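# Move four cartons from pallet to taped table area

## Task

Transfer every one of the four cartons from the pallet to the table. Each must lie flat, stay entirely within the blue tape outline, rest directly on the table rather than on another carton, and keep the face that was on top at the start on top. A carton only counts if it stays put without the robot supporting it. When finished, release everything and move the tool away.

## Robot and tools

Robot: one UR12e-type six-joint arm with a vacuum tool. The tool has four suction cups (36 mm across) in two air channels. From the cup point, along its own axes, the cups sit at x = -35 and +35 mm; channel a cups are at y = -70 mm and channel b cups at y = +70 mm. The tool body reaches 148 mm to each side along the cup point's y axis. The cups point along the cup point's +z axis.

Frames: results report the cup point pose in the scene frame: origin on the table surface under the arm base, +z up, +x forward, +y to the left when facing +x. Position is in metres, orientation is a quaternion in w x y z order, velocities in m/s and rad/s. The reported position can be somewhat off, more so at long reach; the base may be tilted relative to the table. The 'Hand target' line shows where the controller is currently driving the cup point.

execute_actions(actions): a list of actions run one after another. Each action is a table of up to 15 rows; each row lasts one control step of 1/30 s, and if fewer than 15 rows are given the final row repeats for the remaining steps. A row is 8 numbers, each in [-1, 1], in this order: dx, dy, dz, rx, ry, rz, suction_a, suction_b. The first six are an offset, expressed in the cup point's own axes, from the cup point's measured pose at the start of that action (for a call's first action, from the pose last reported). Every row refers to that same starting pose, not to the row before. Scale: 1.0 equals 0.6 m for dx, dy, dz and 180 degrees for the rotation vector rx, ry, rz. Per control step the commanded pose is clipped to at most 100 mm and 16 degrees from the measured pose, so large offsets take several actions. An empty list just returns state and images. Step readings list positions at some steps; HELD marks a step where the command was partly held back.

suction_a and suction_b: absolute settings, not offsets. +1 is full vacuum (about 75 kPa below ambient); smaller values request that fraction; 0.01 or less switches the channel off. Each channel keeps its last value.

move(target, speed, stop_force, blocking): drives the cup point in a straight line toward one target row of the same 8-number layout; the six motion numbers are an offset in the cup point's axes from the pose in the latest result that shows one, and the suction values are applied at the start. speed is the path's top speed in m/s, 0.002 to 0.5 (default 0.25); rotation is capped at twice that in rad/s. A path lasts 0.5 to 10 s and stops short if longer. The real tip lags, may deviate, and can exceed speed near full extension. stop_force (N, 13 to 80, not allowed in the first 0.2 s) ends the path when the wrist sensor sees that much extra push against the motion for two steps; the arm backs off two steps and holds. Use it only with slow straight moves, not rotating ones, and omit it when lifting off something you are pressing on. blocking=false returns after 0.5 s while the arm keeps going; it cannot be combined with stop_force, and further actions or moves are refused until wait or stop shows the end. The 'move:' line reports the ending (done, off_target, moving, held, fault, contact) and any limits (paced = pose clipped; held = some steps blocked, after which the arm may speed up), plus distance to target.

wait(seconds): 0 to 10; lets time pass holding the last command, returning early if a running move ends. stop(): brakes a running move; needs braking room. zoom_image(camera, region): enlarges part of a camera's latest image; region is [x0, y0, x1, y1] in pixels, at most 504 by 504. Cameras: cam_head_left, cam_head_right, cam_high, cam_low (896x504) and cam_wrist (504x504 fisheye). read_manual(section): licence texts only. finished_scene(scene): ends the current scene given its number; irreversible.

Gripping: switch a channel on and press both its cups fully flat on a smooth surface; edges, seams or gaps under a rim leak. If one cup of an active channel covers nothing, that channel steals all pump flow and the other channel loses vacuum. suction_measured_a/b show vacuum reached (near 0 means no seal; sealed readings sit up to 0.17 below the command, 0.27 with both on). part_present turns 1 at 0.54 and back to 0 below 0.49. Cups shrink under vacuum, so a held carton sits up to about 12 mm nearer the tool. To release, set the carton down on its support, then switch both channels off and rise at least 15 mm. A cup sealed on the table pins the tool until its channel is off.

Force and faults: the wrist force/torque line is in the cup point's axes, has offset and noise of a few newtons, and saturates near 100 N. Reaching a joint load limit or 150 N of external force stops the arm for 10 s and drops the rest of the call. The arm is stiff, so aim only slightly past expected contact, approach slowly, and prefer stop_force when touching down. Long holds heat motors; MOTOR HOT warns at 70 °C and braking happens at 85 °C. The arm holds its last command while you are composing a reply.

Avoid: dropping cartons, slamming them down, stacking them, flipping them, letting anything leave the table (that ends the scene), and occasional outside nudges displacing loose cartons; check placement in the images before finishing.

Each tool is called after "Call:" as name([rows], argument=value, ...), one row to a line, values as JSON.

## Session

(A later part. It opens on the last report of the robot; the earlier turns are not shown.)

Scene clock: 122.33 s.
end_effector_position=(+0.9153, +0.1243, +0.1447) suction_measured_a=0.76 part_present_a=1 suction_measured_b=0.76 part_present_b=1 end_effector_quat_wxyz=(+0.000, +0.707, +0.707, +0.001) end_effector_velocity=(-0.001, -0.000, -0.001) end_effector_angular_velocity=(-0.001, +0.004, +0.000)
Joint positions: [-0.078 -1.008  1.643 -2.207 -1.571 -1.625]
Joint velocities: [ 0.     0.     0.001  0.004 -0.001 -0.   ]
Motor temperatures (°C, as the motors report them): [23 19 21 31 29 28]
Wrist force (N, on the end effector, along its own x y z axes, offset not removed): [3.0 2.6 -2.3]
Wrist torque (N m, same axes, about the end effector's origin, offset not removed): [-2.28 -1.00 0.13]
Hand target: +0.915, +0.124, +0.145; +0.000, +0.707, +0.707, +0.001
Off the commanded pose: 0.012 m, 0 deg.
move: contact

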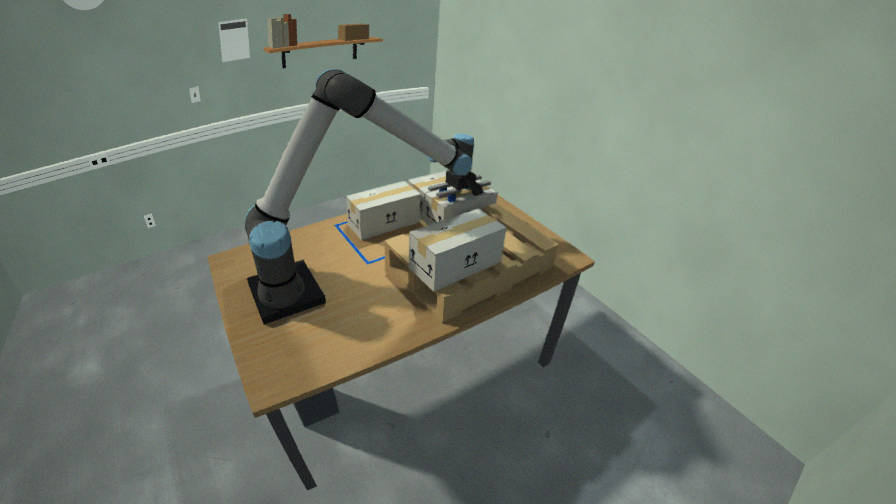

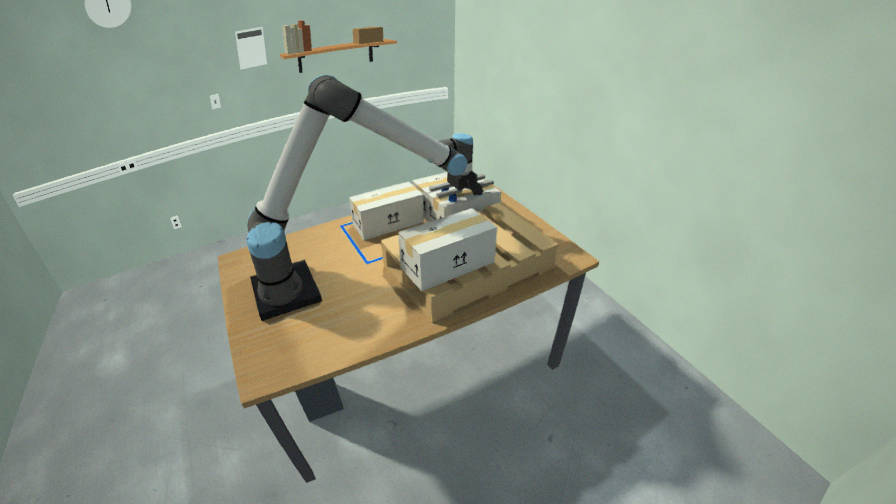

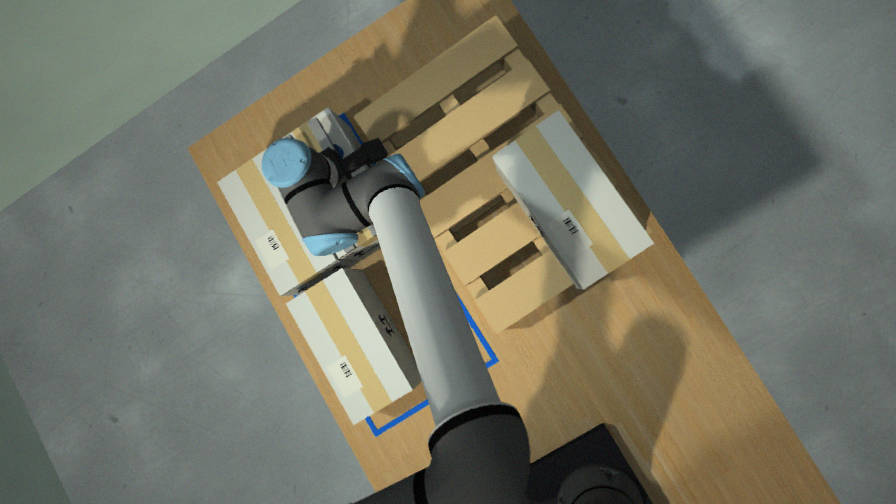

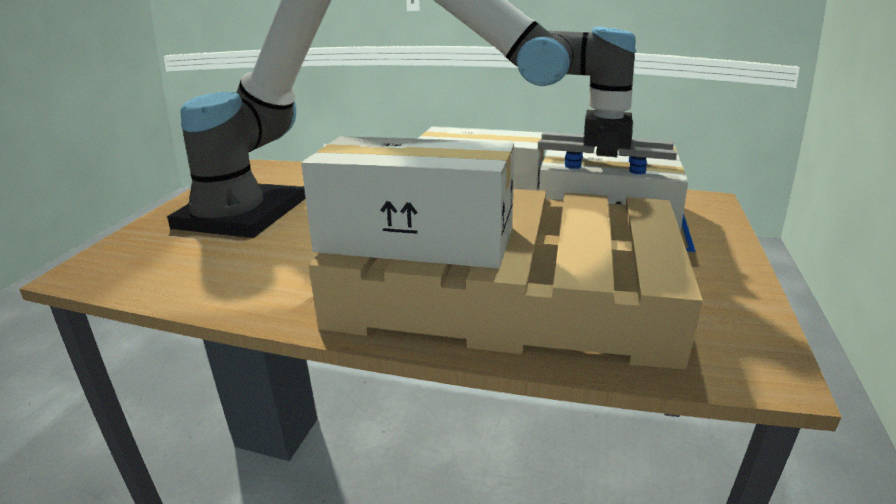

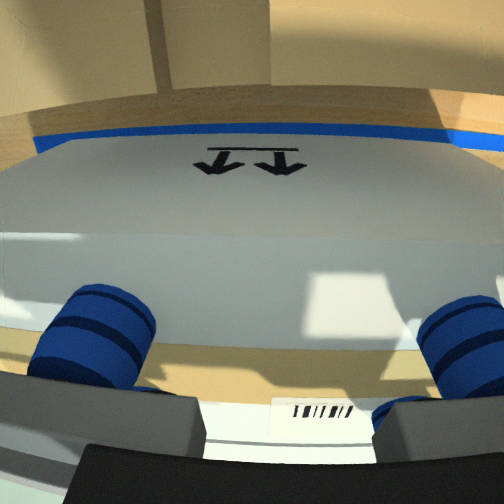

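Call:
move(target=[0,0,-0.025,0,0,0,0,0], speed=0.04)

Call:
move(target=[-0.2,-0.16,-0.25,0,0,0,0,0], speed=0.45)

Call:
move(target=[-0.4855,-0.386,0.023,0,0,-0.0117,0,0], speed=0.45)

Scene clock: 130.03 s.
end_effector_position=(+0.9153, +0.1243, +0.1593) suction_measured_a=0.01 part_present_a=0 suction_measured_b=0.01 part_present_b=0 end_effector_quat_wxyz=(+0.000, +0.707, +0.707, +0.001) end_effector_velocity=(-0.000, +0.000, +0.003) end_effector_angular_velocity=(-0.000, -0.000, +0.000)
Joint positions: [-0.078 -1.022  1.635 -2.185 -1.571 -1.625]
Joint velocities: [ 0.    -0.003 -0.001  0.004 -0.    -0.   ]
Motor temperatures (°C, as the motors report them): [23 19 21 31 29 28]
Wrist force (N, on the end effector, along its own x y z axes, offset not removed): [2.1 1.0 -0.9]
Wrist torque (N m, same axes, about the end effector's origin, offset not removed): [0.04 -0.40 0.06]
Hand target: +0.915, +0.124, +0.160; +0.000, +0.707, +0.707, +0.001
Off the commanded pose: 0.000 m, 0 deg.
move: done

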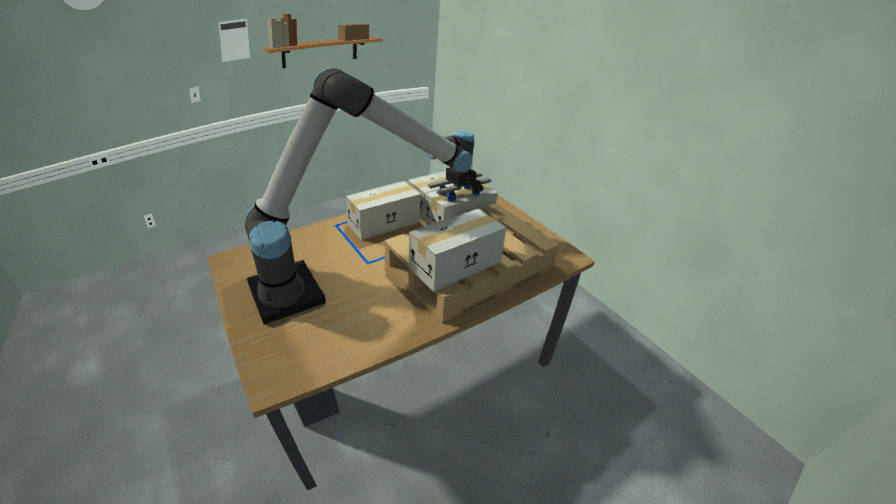

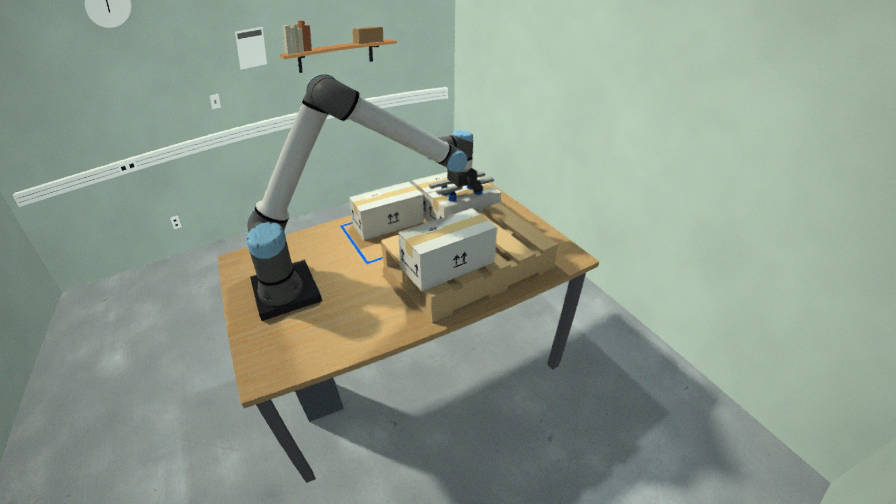

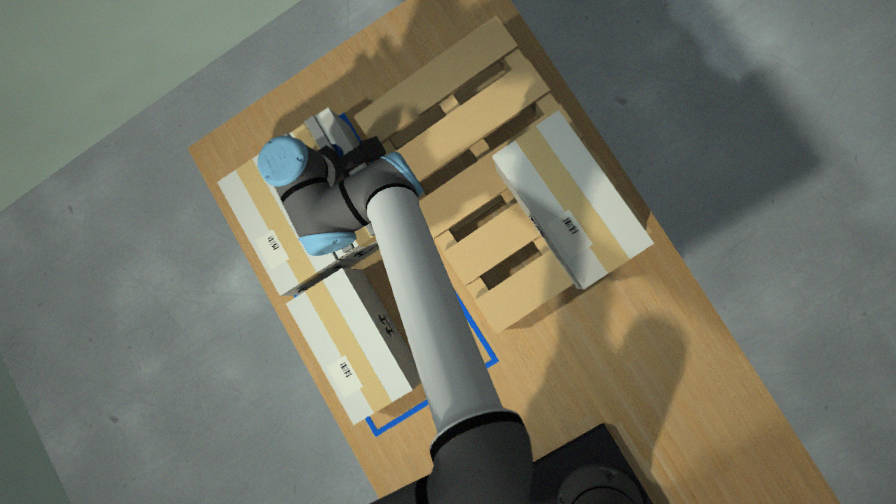

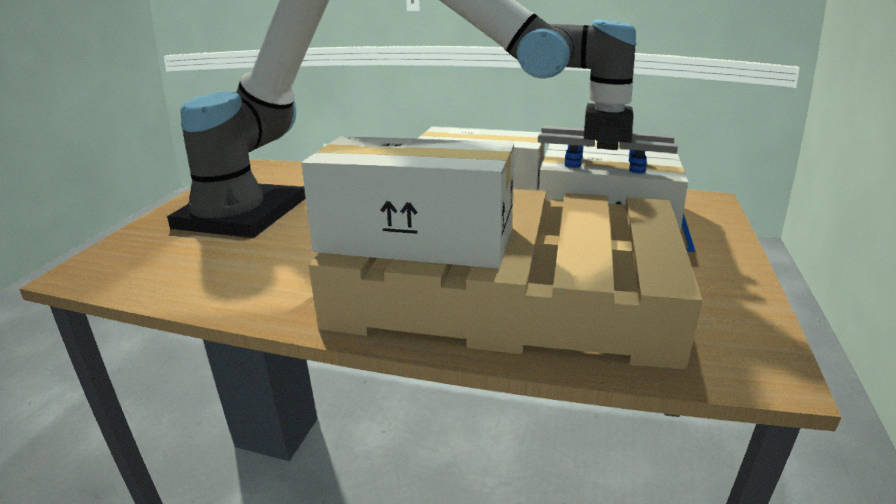

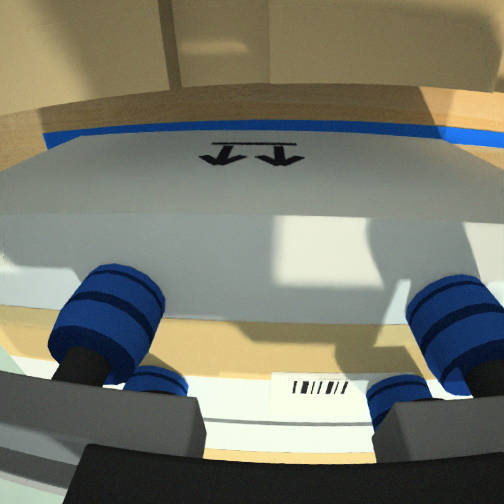

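Scene clock: 131.33 s.
end_effector_position=(+0.8192, +0.0045, +0.3087) suction_measured_a=0.01 part_present_a=0 suction_measured_b=0.01 part_present_b=0 end_effector_quat_wxyz=(+0.000, +0.707, +0.707, +0.001) end_effector_velocity=(-0.001, -0.002, +0.002) end_effector_angular_velocity=(-0.001, -0.000, -0.000)
Joint positions: [-0.232 -1.299  1.745 -2.018 -1.571 -1.779]
Joint velocities: [-0.003 -0.004  0.001  0.003 -0.001 -0.003]
Motor temperatures (°C, as the motors report them): [23 19 21 31 29 28]
Wrist force (N, on the end effector, along its own x y z axes, offset not removed): [0.2 -3.0 -3.1]
Wrist torque (N m, same axes, about the end effector's origin, offset not removed): [-0.37 -0.04 0.06]
Hand target: +0.819, +0.004, +0.309; +0.000, +0.707, +0.707, +0.001
Off the commanded pose: 0.000 m, 0 deg.
move: done

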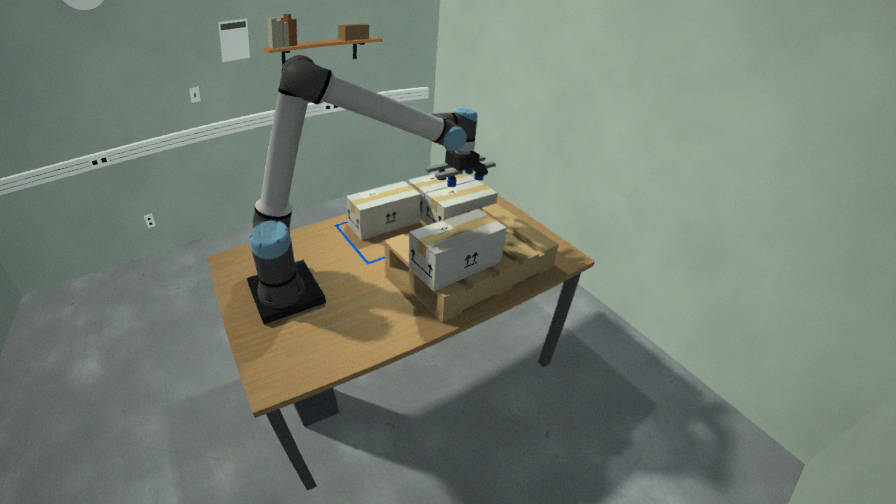

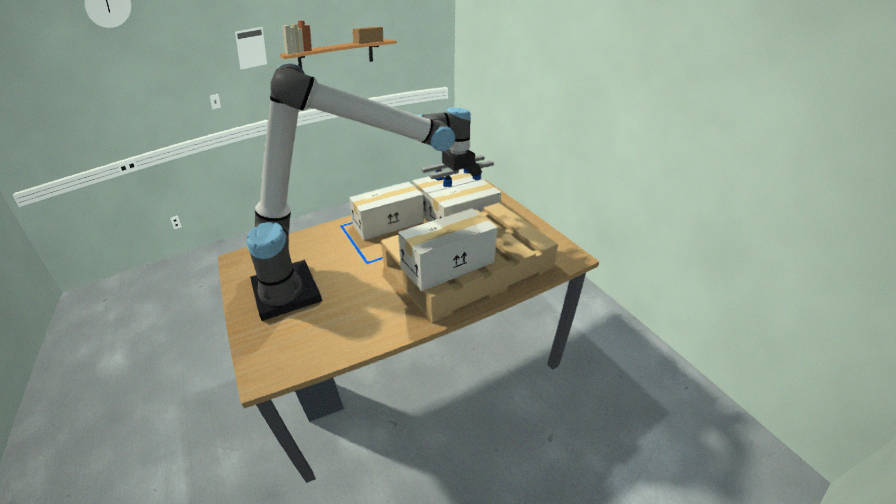

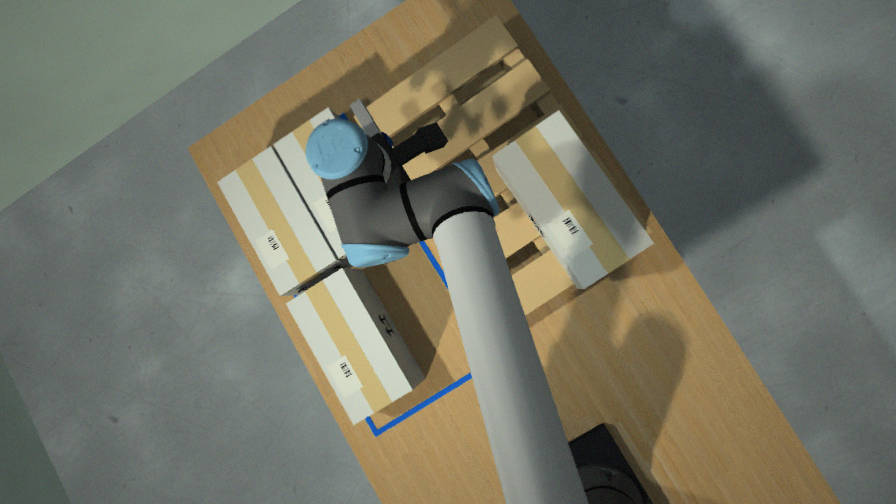

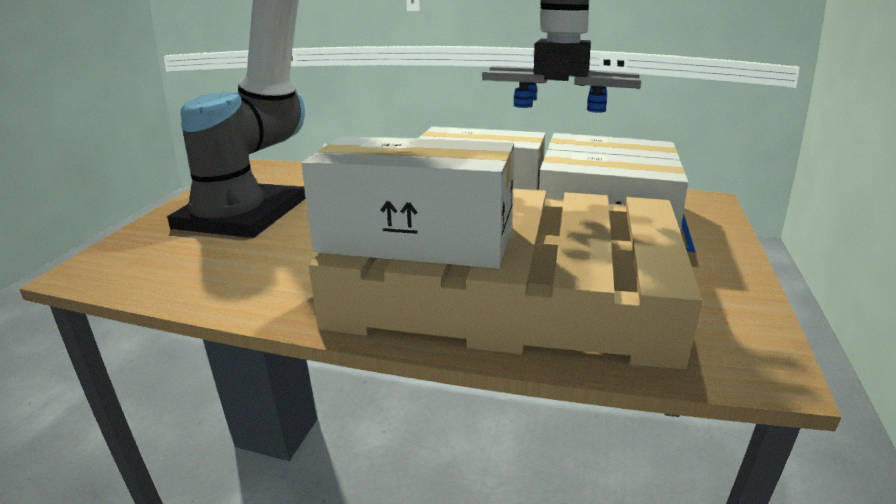

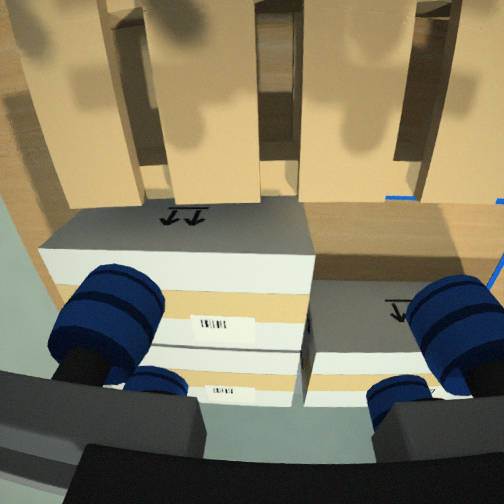

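Scene clock: 133.00 s.
end_effector_position=(+0.5877, -0.2861, +0.2943) suction_measured_a=0.01 part_present_a=0 suction_measured_b=0.01 part_present_b=0 end_effector_quat_wxyz=(+0.001, +0.694, +0.720, +0.001) end_effector_velocity=(-0.002, -0.001, -0.000) end_effector_angular_velocity=(+0.001, -0.001, +0.002)
Joint positions: [-0.746 -1.549  2.067 -2.09  -1.57  -2.329]
Joint velocities: [-0.004 -0.002  0.002 -0.     0.001 -0.006]
Motor temperatures (°C, as the motors report them): [23 19 21 31 29 28]
Wrist force (N, on the end effector, along its own x y z axes, offset not removed): [1.0 -0.9 -3.3]
Wrist torque (N m, same axes, about the end effector's origin, offset not removed): [-0.16 -0.25 0.03]
Hand target: +0.587, -0.286, +0.294; +0.001, +0.694, +0.720, +0.001
Off the commanded pose: 0.001 m, 0 deg.
move: done

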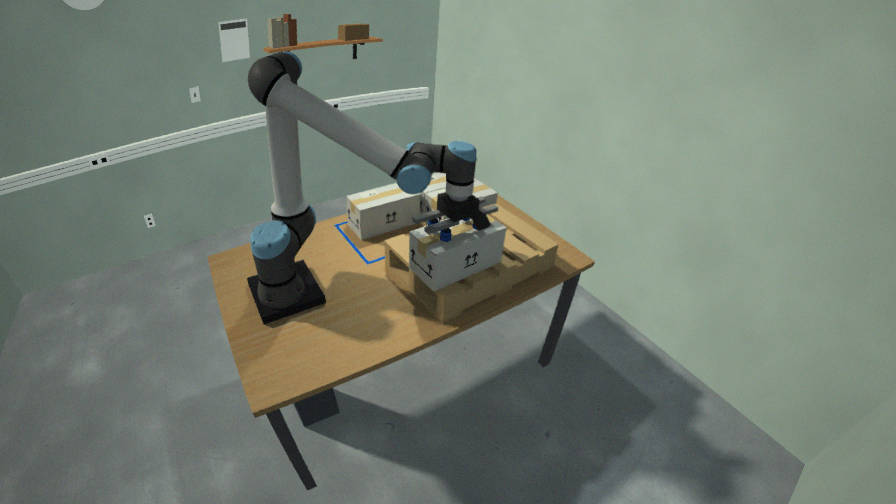

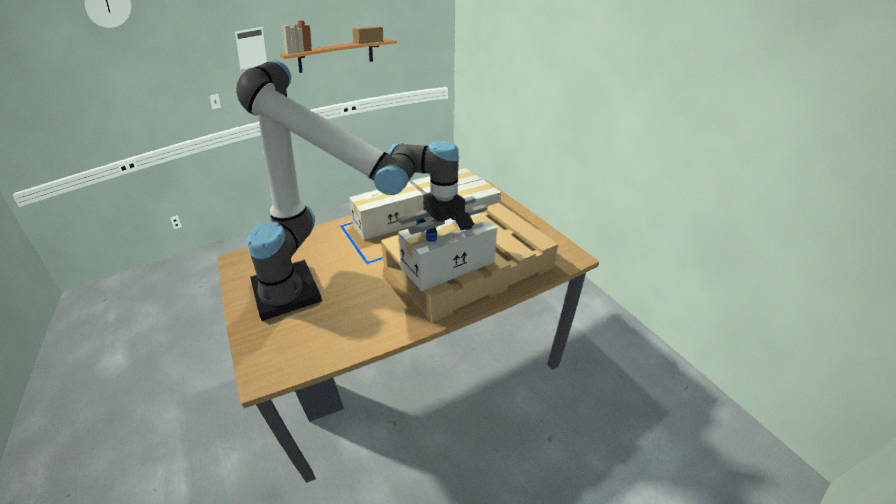

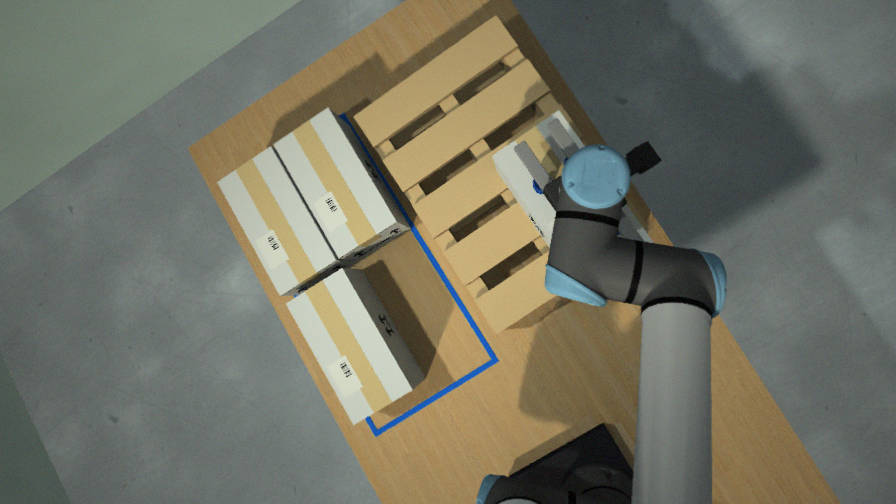

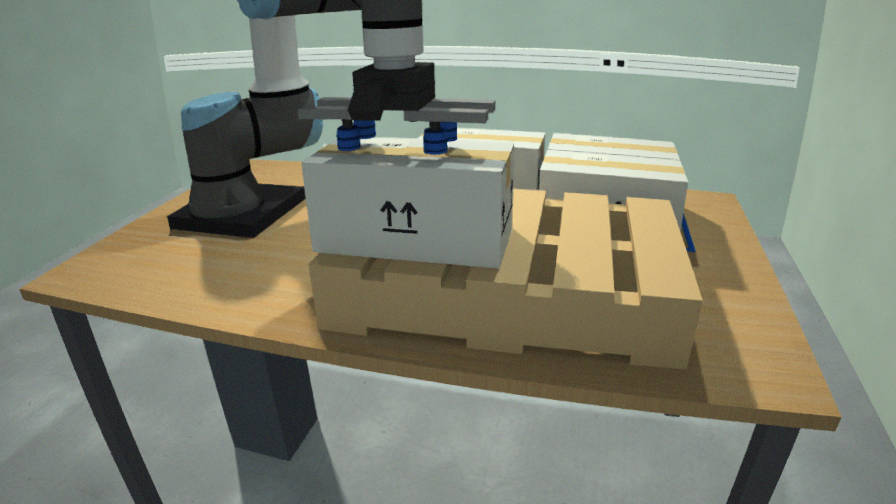

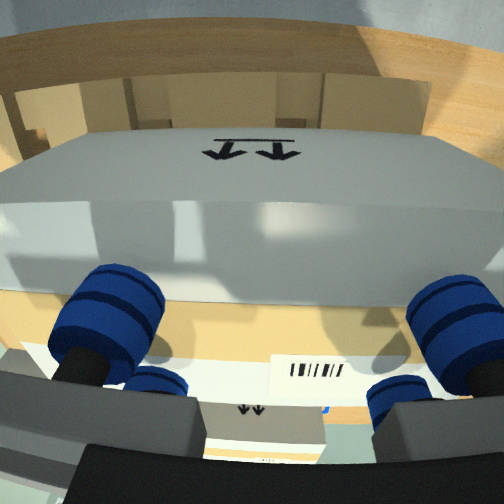

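Call:
move(target=[0,0,0.0375,0,0,0,1,1], speed=0.03)

Scene clock: 137.63 s.
end_effector_position=(+0.5877, -0.2861, +0.2721) suction_measured_a=0.45 part_present_a=0 suction_measured_b=0.45 part_present_b=0 end_effector_quat_wxyz=(+0.000, +0.694, +0.720, +0.001) end_effector_velocity=(-0.001, -0.000, -0.003) end_effector_angular_velocity=(+0.000, +0.001, -0.001)
Joint positions: [-0.746 -1.528  2.09  -2.135 -1.57  -2.329]
Joint velocities: [-0.001  0.003  0.004 -0.005 -0.001  0.   ]
Motor temperatures (°C, as the motors report them): [23 19 21 31 29 28]
Wrist force (N, on the end effector, along its own x y z axes, offset not removed): [-1.4 -1.4 21.1]
Wrist torque (N m, same axes, about the end effector's origin, offset not removed): [0.76 -0.05 0.20]
Hand target: +0.588, -0.286, +0.272; +0.001, +0.694, +0.720, +0.001
Off the commanded pose: 0.000 m, 0 deg.
move: done

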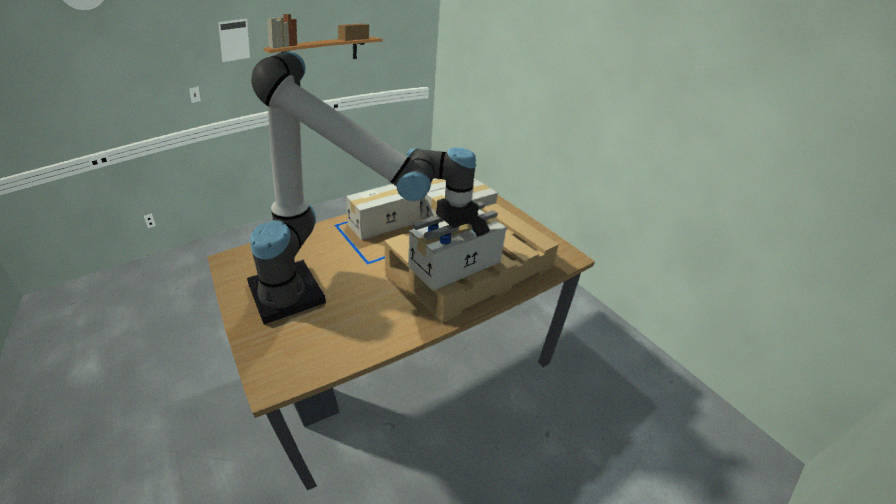

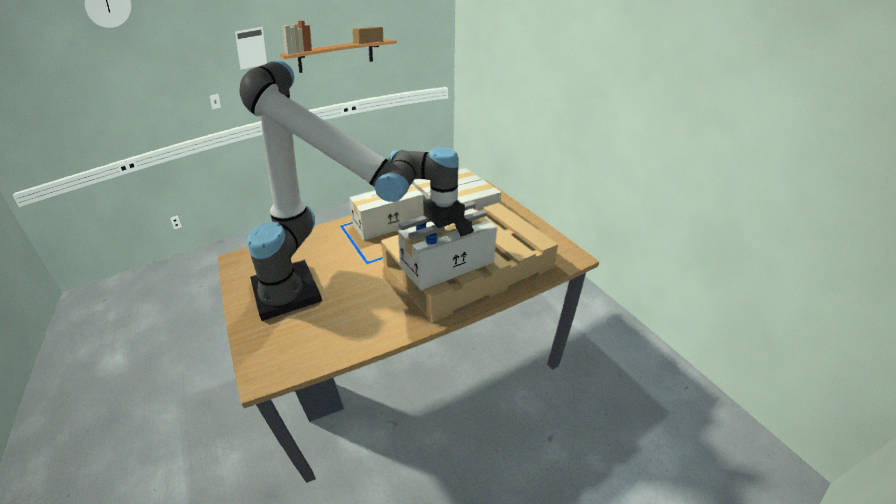

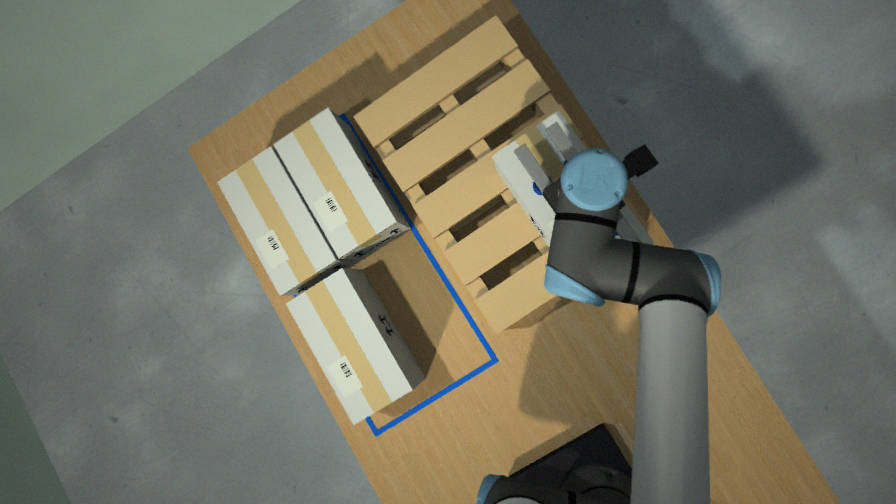

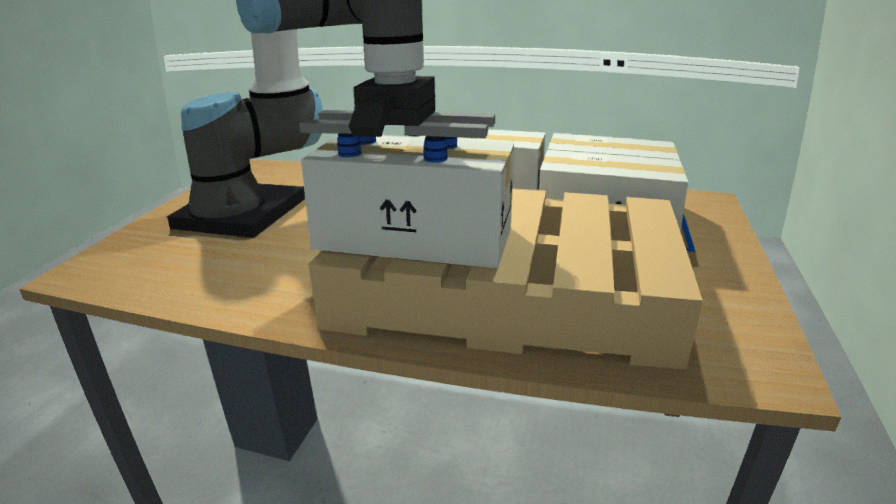

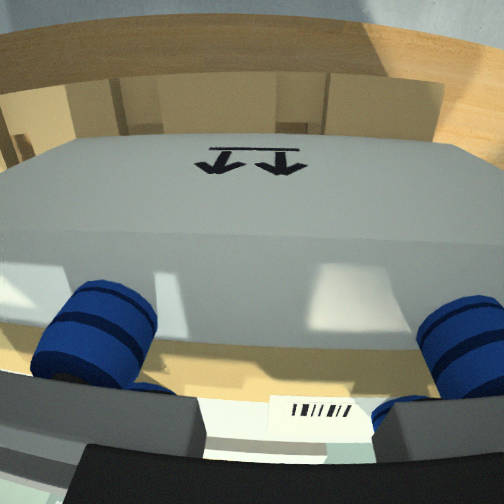

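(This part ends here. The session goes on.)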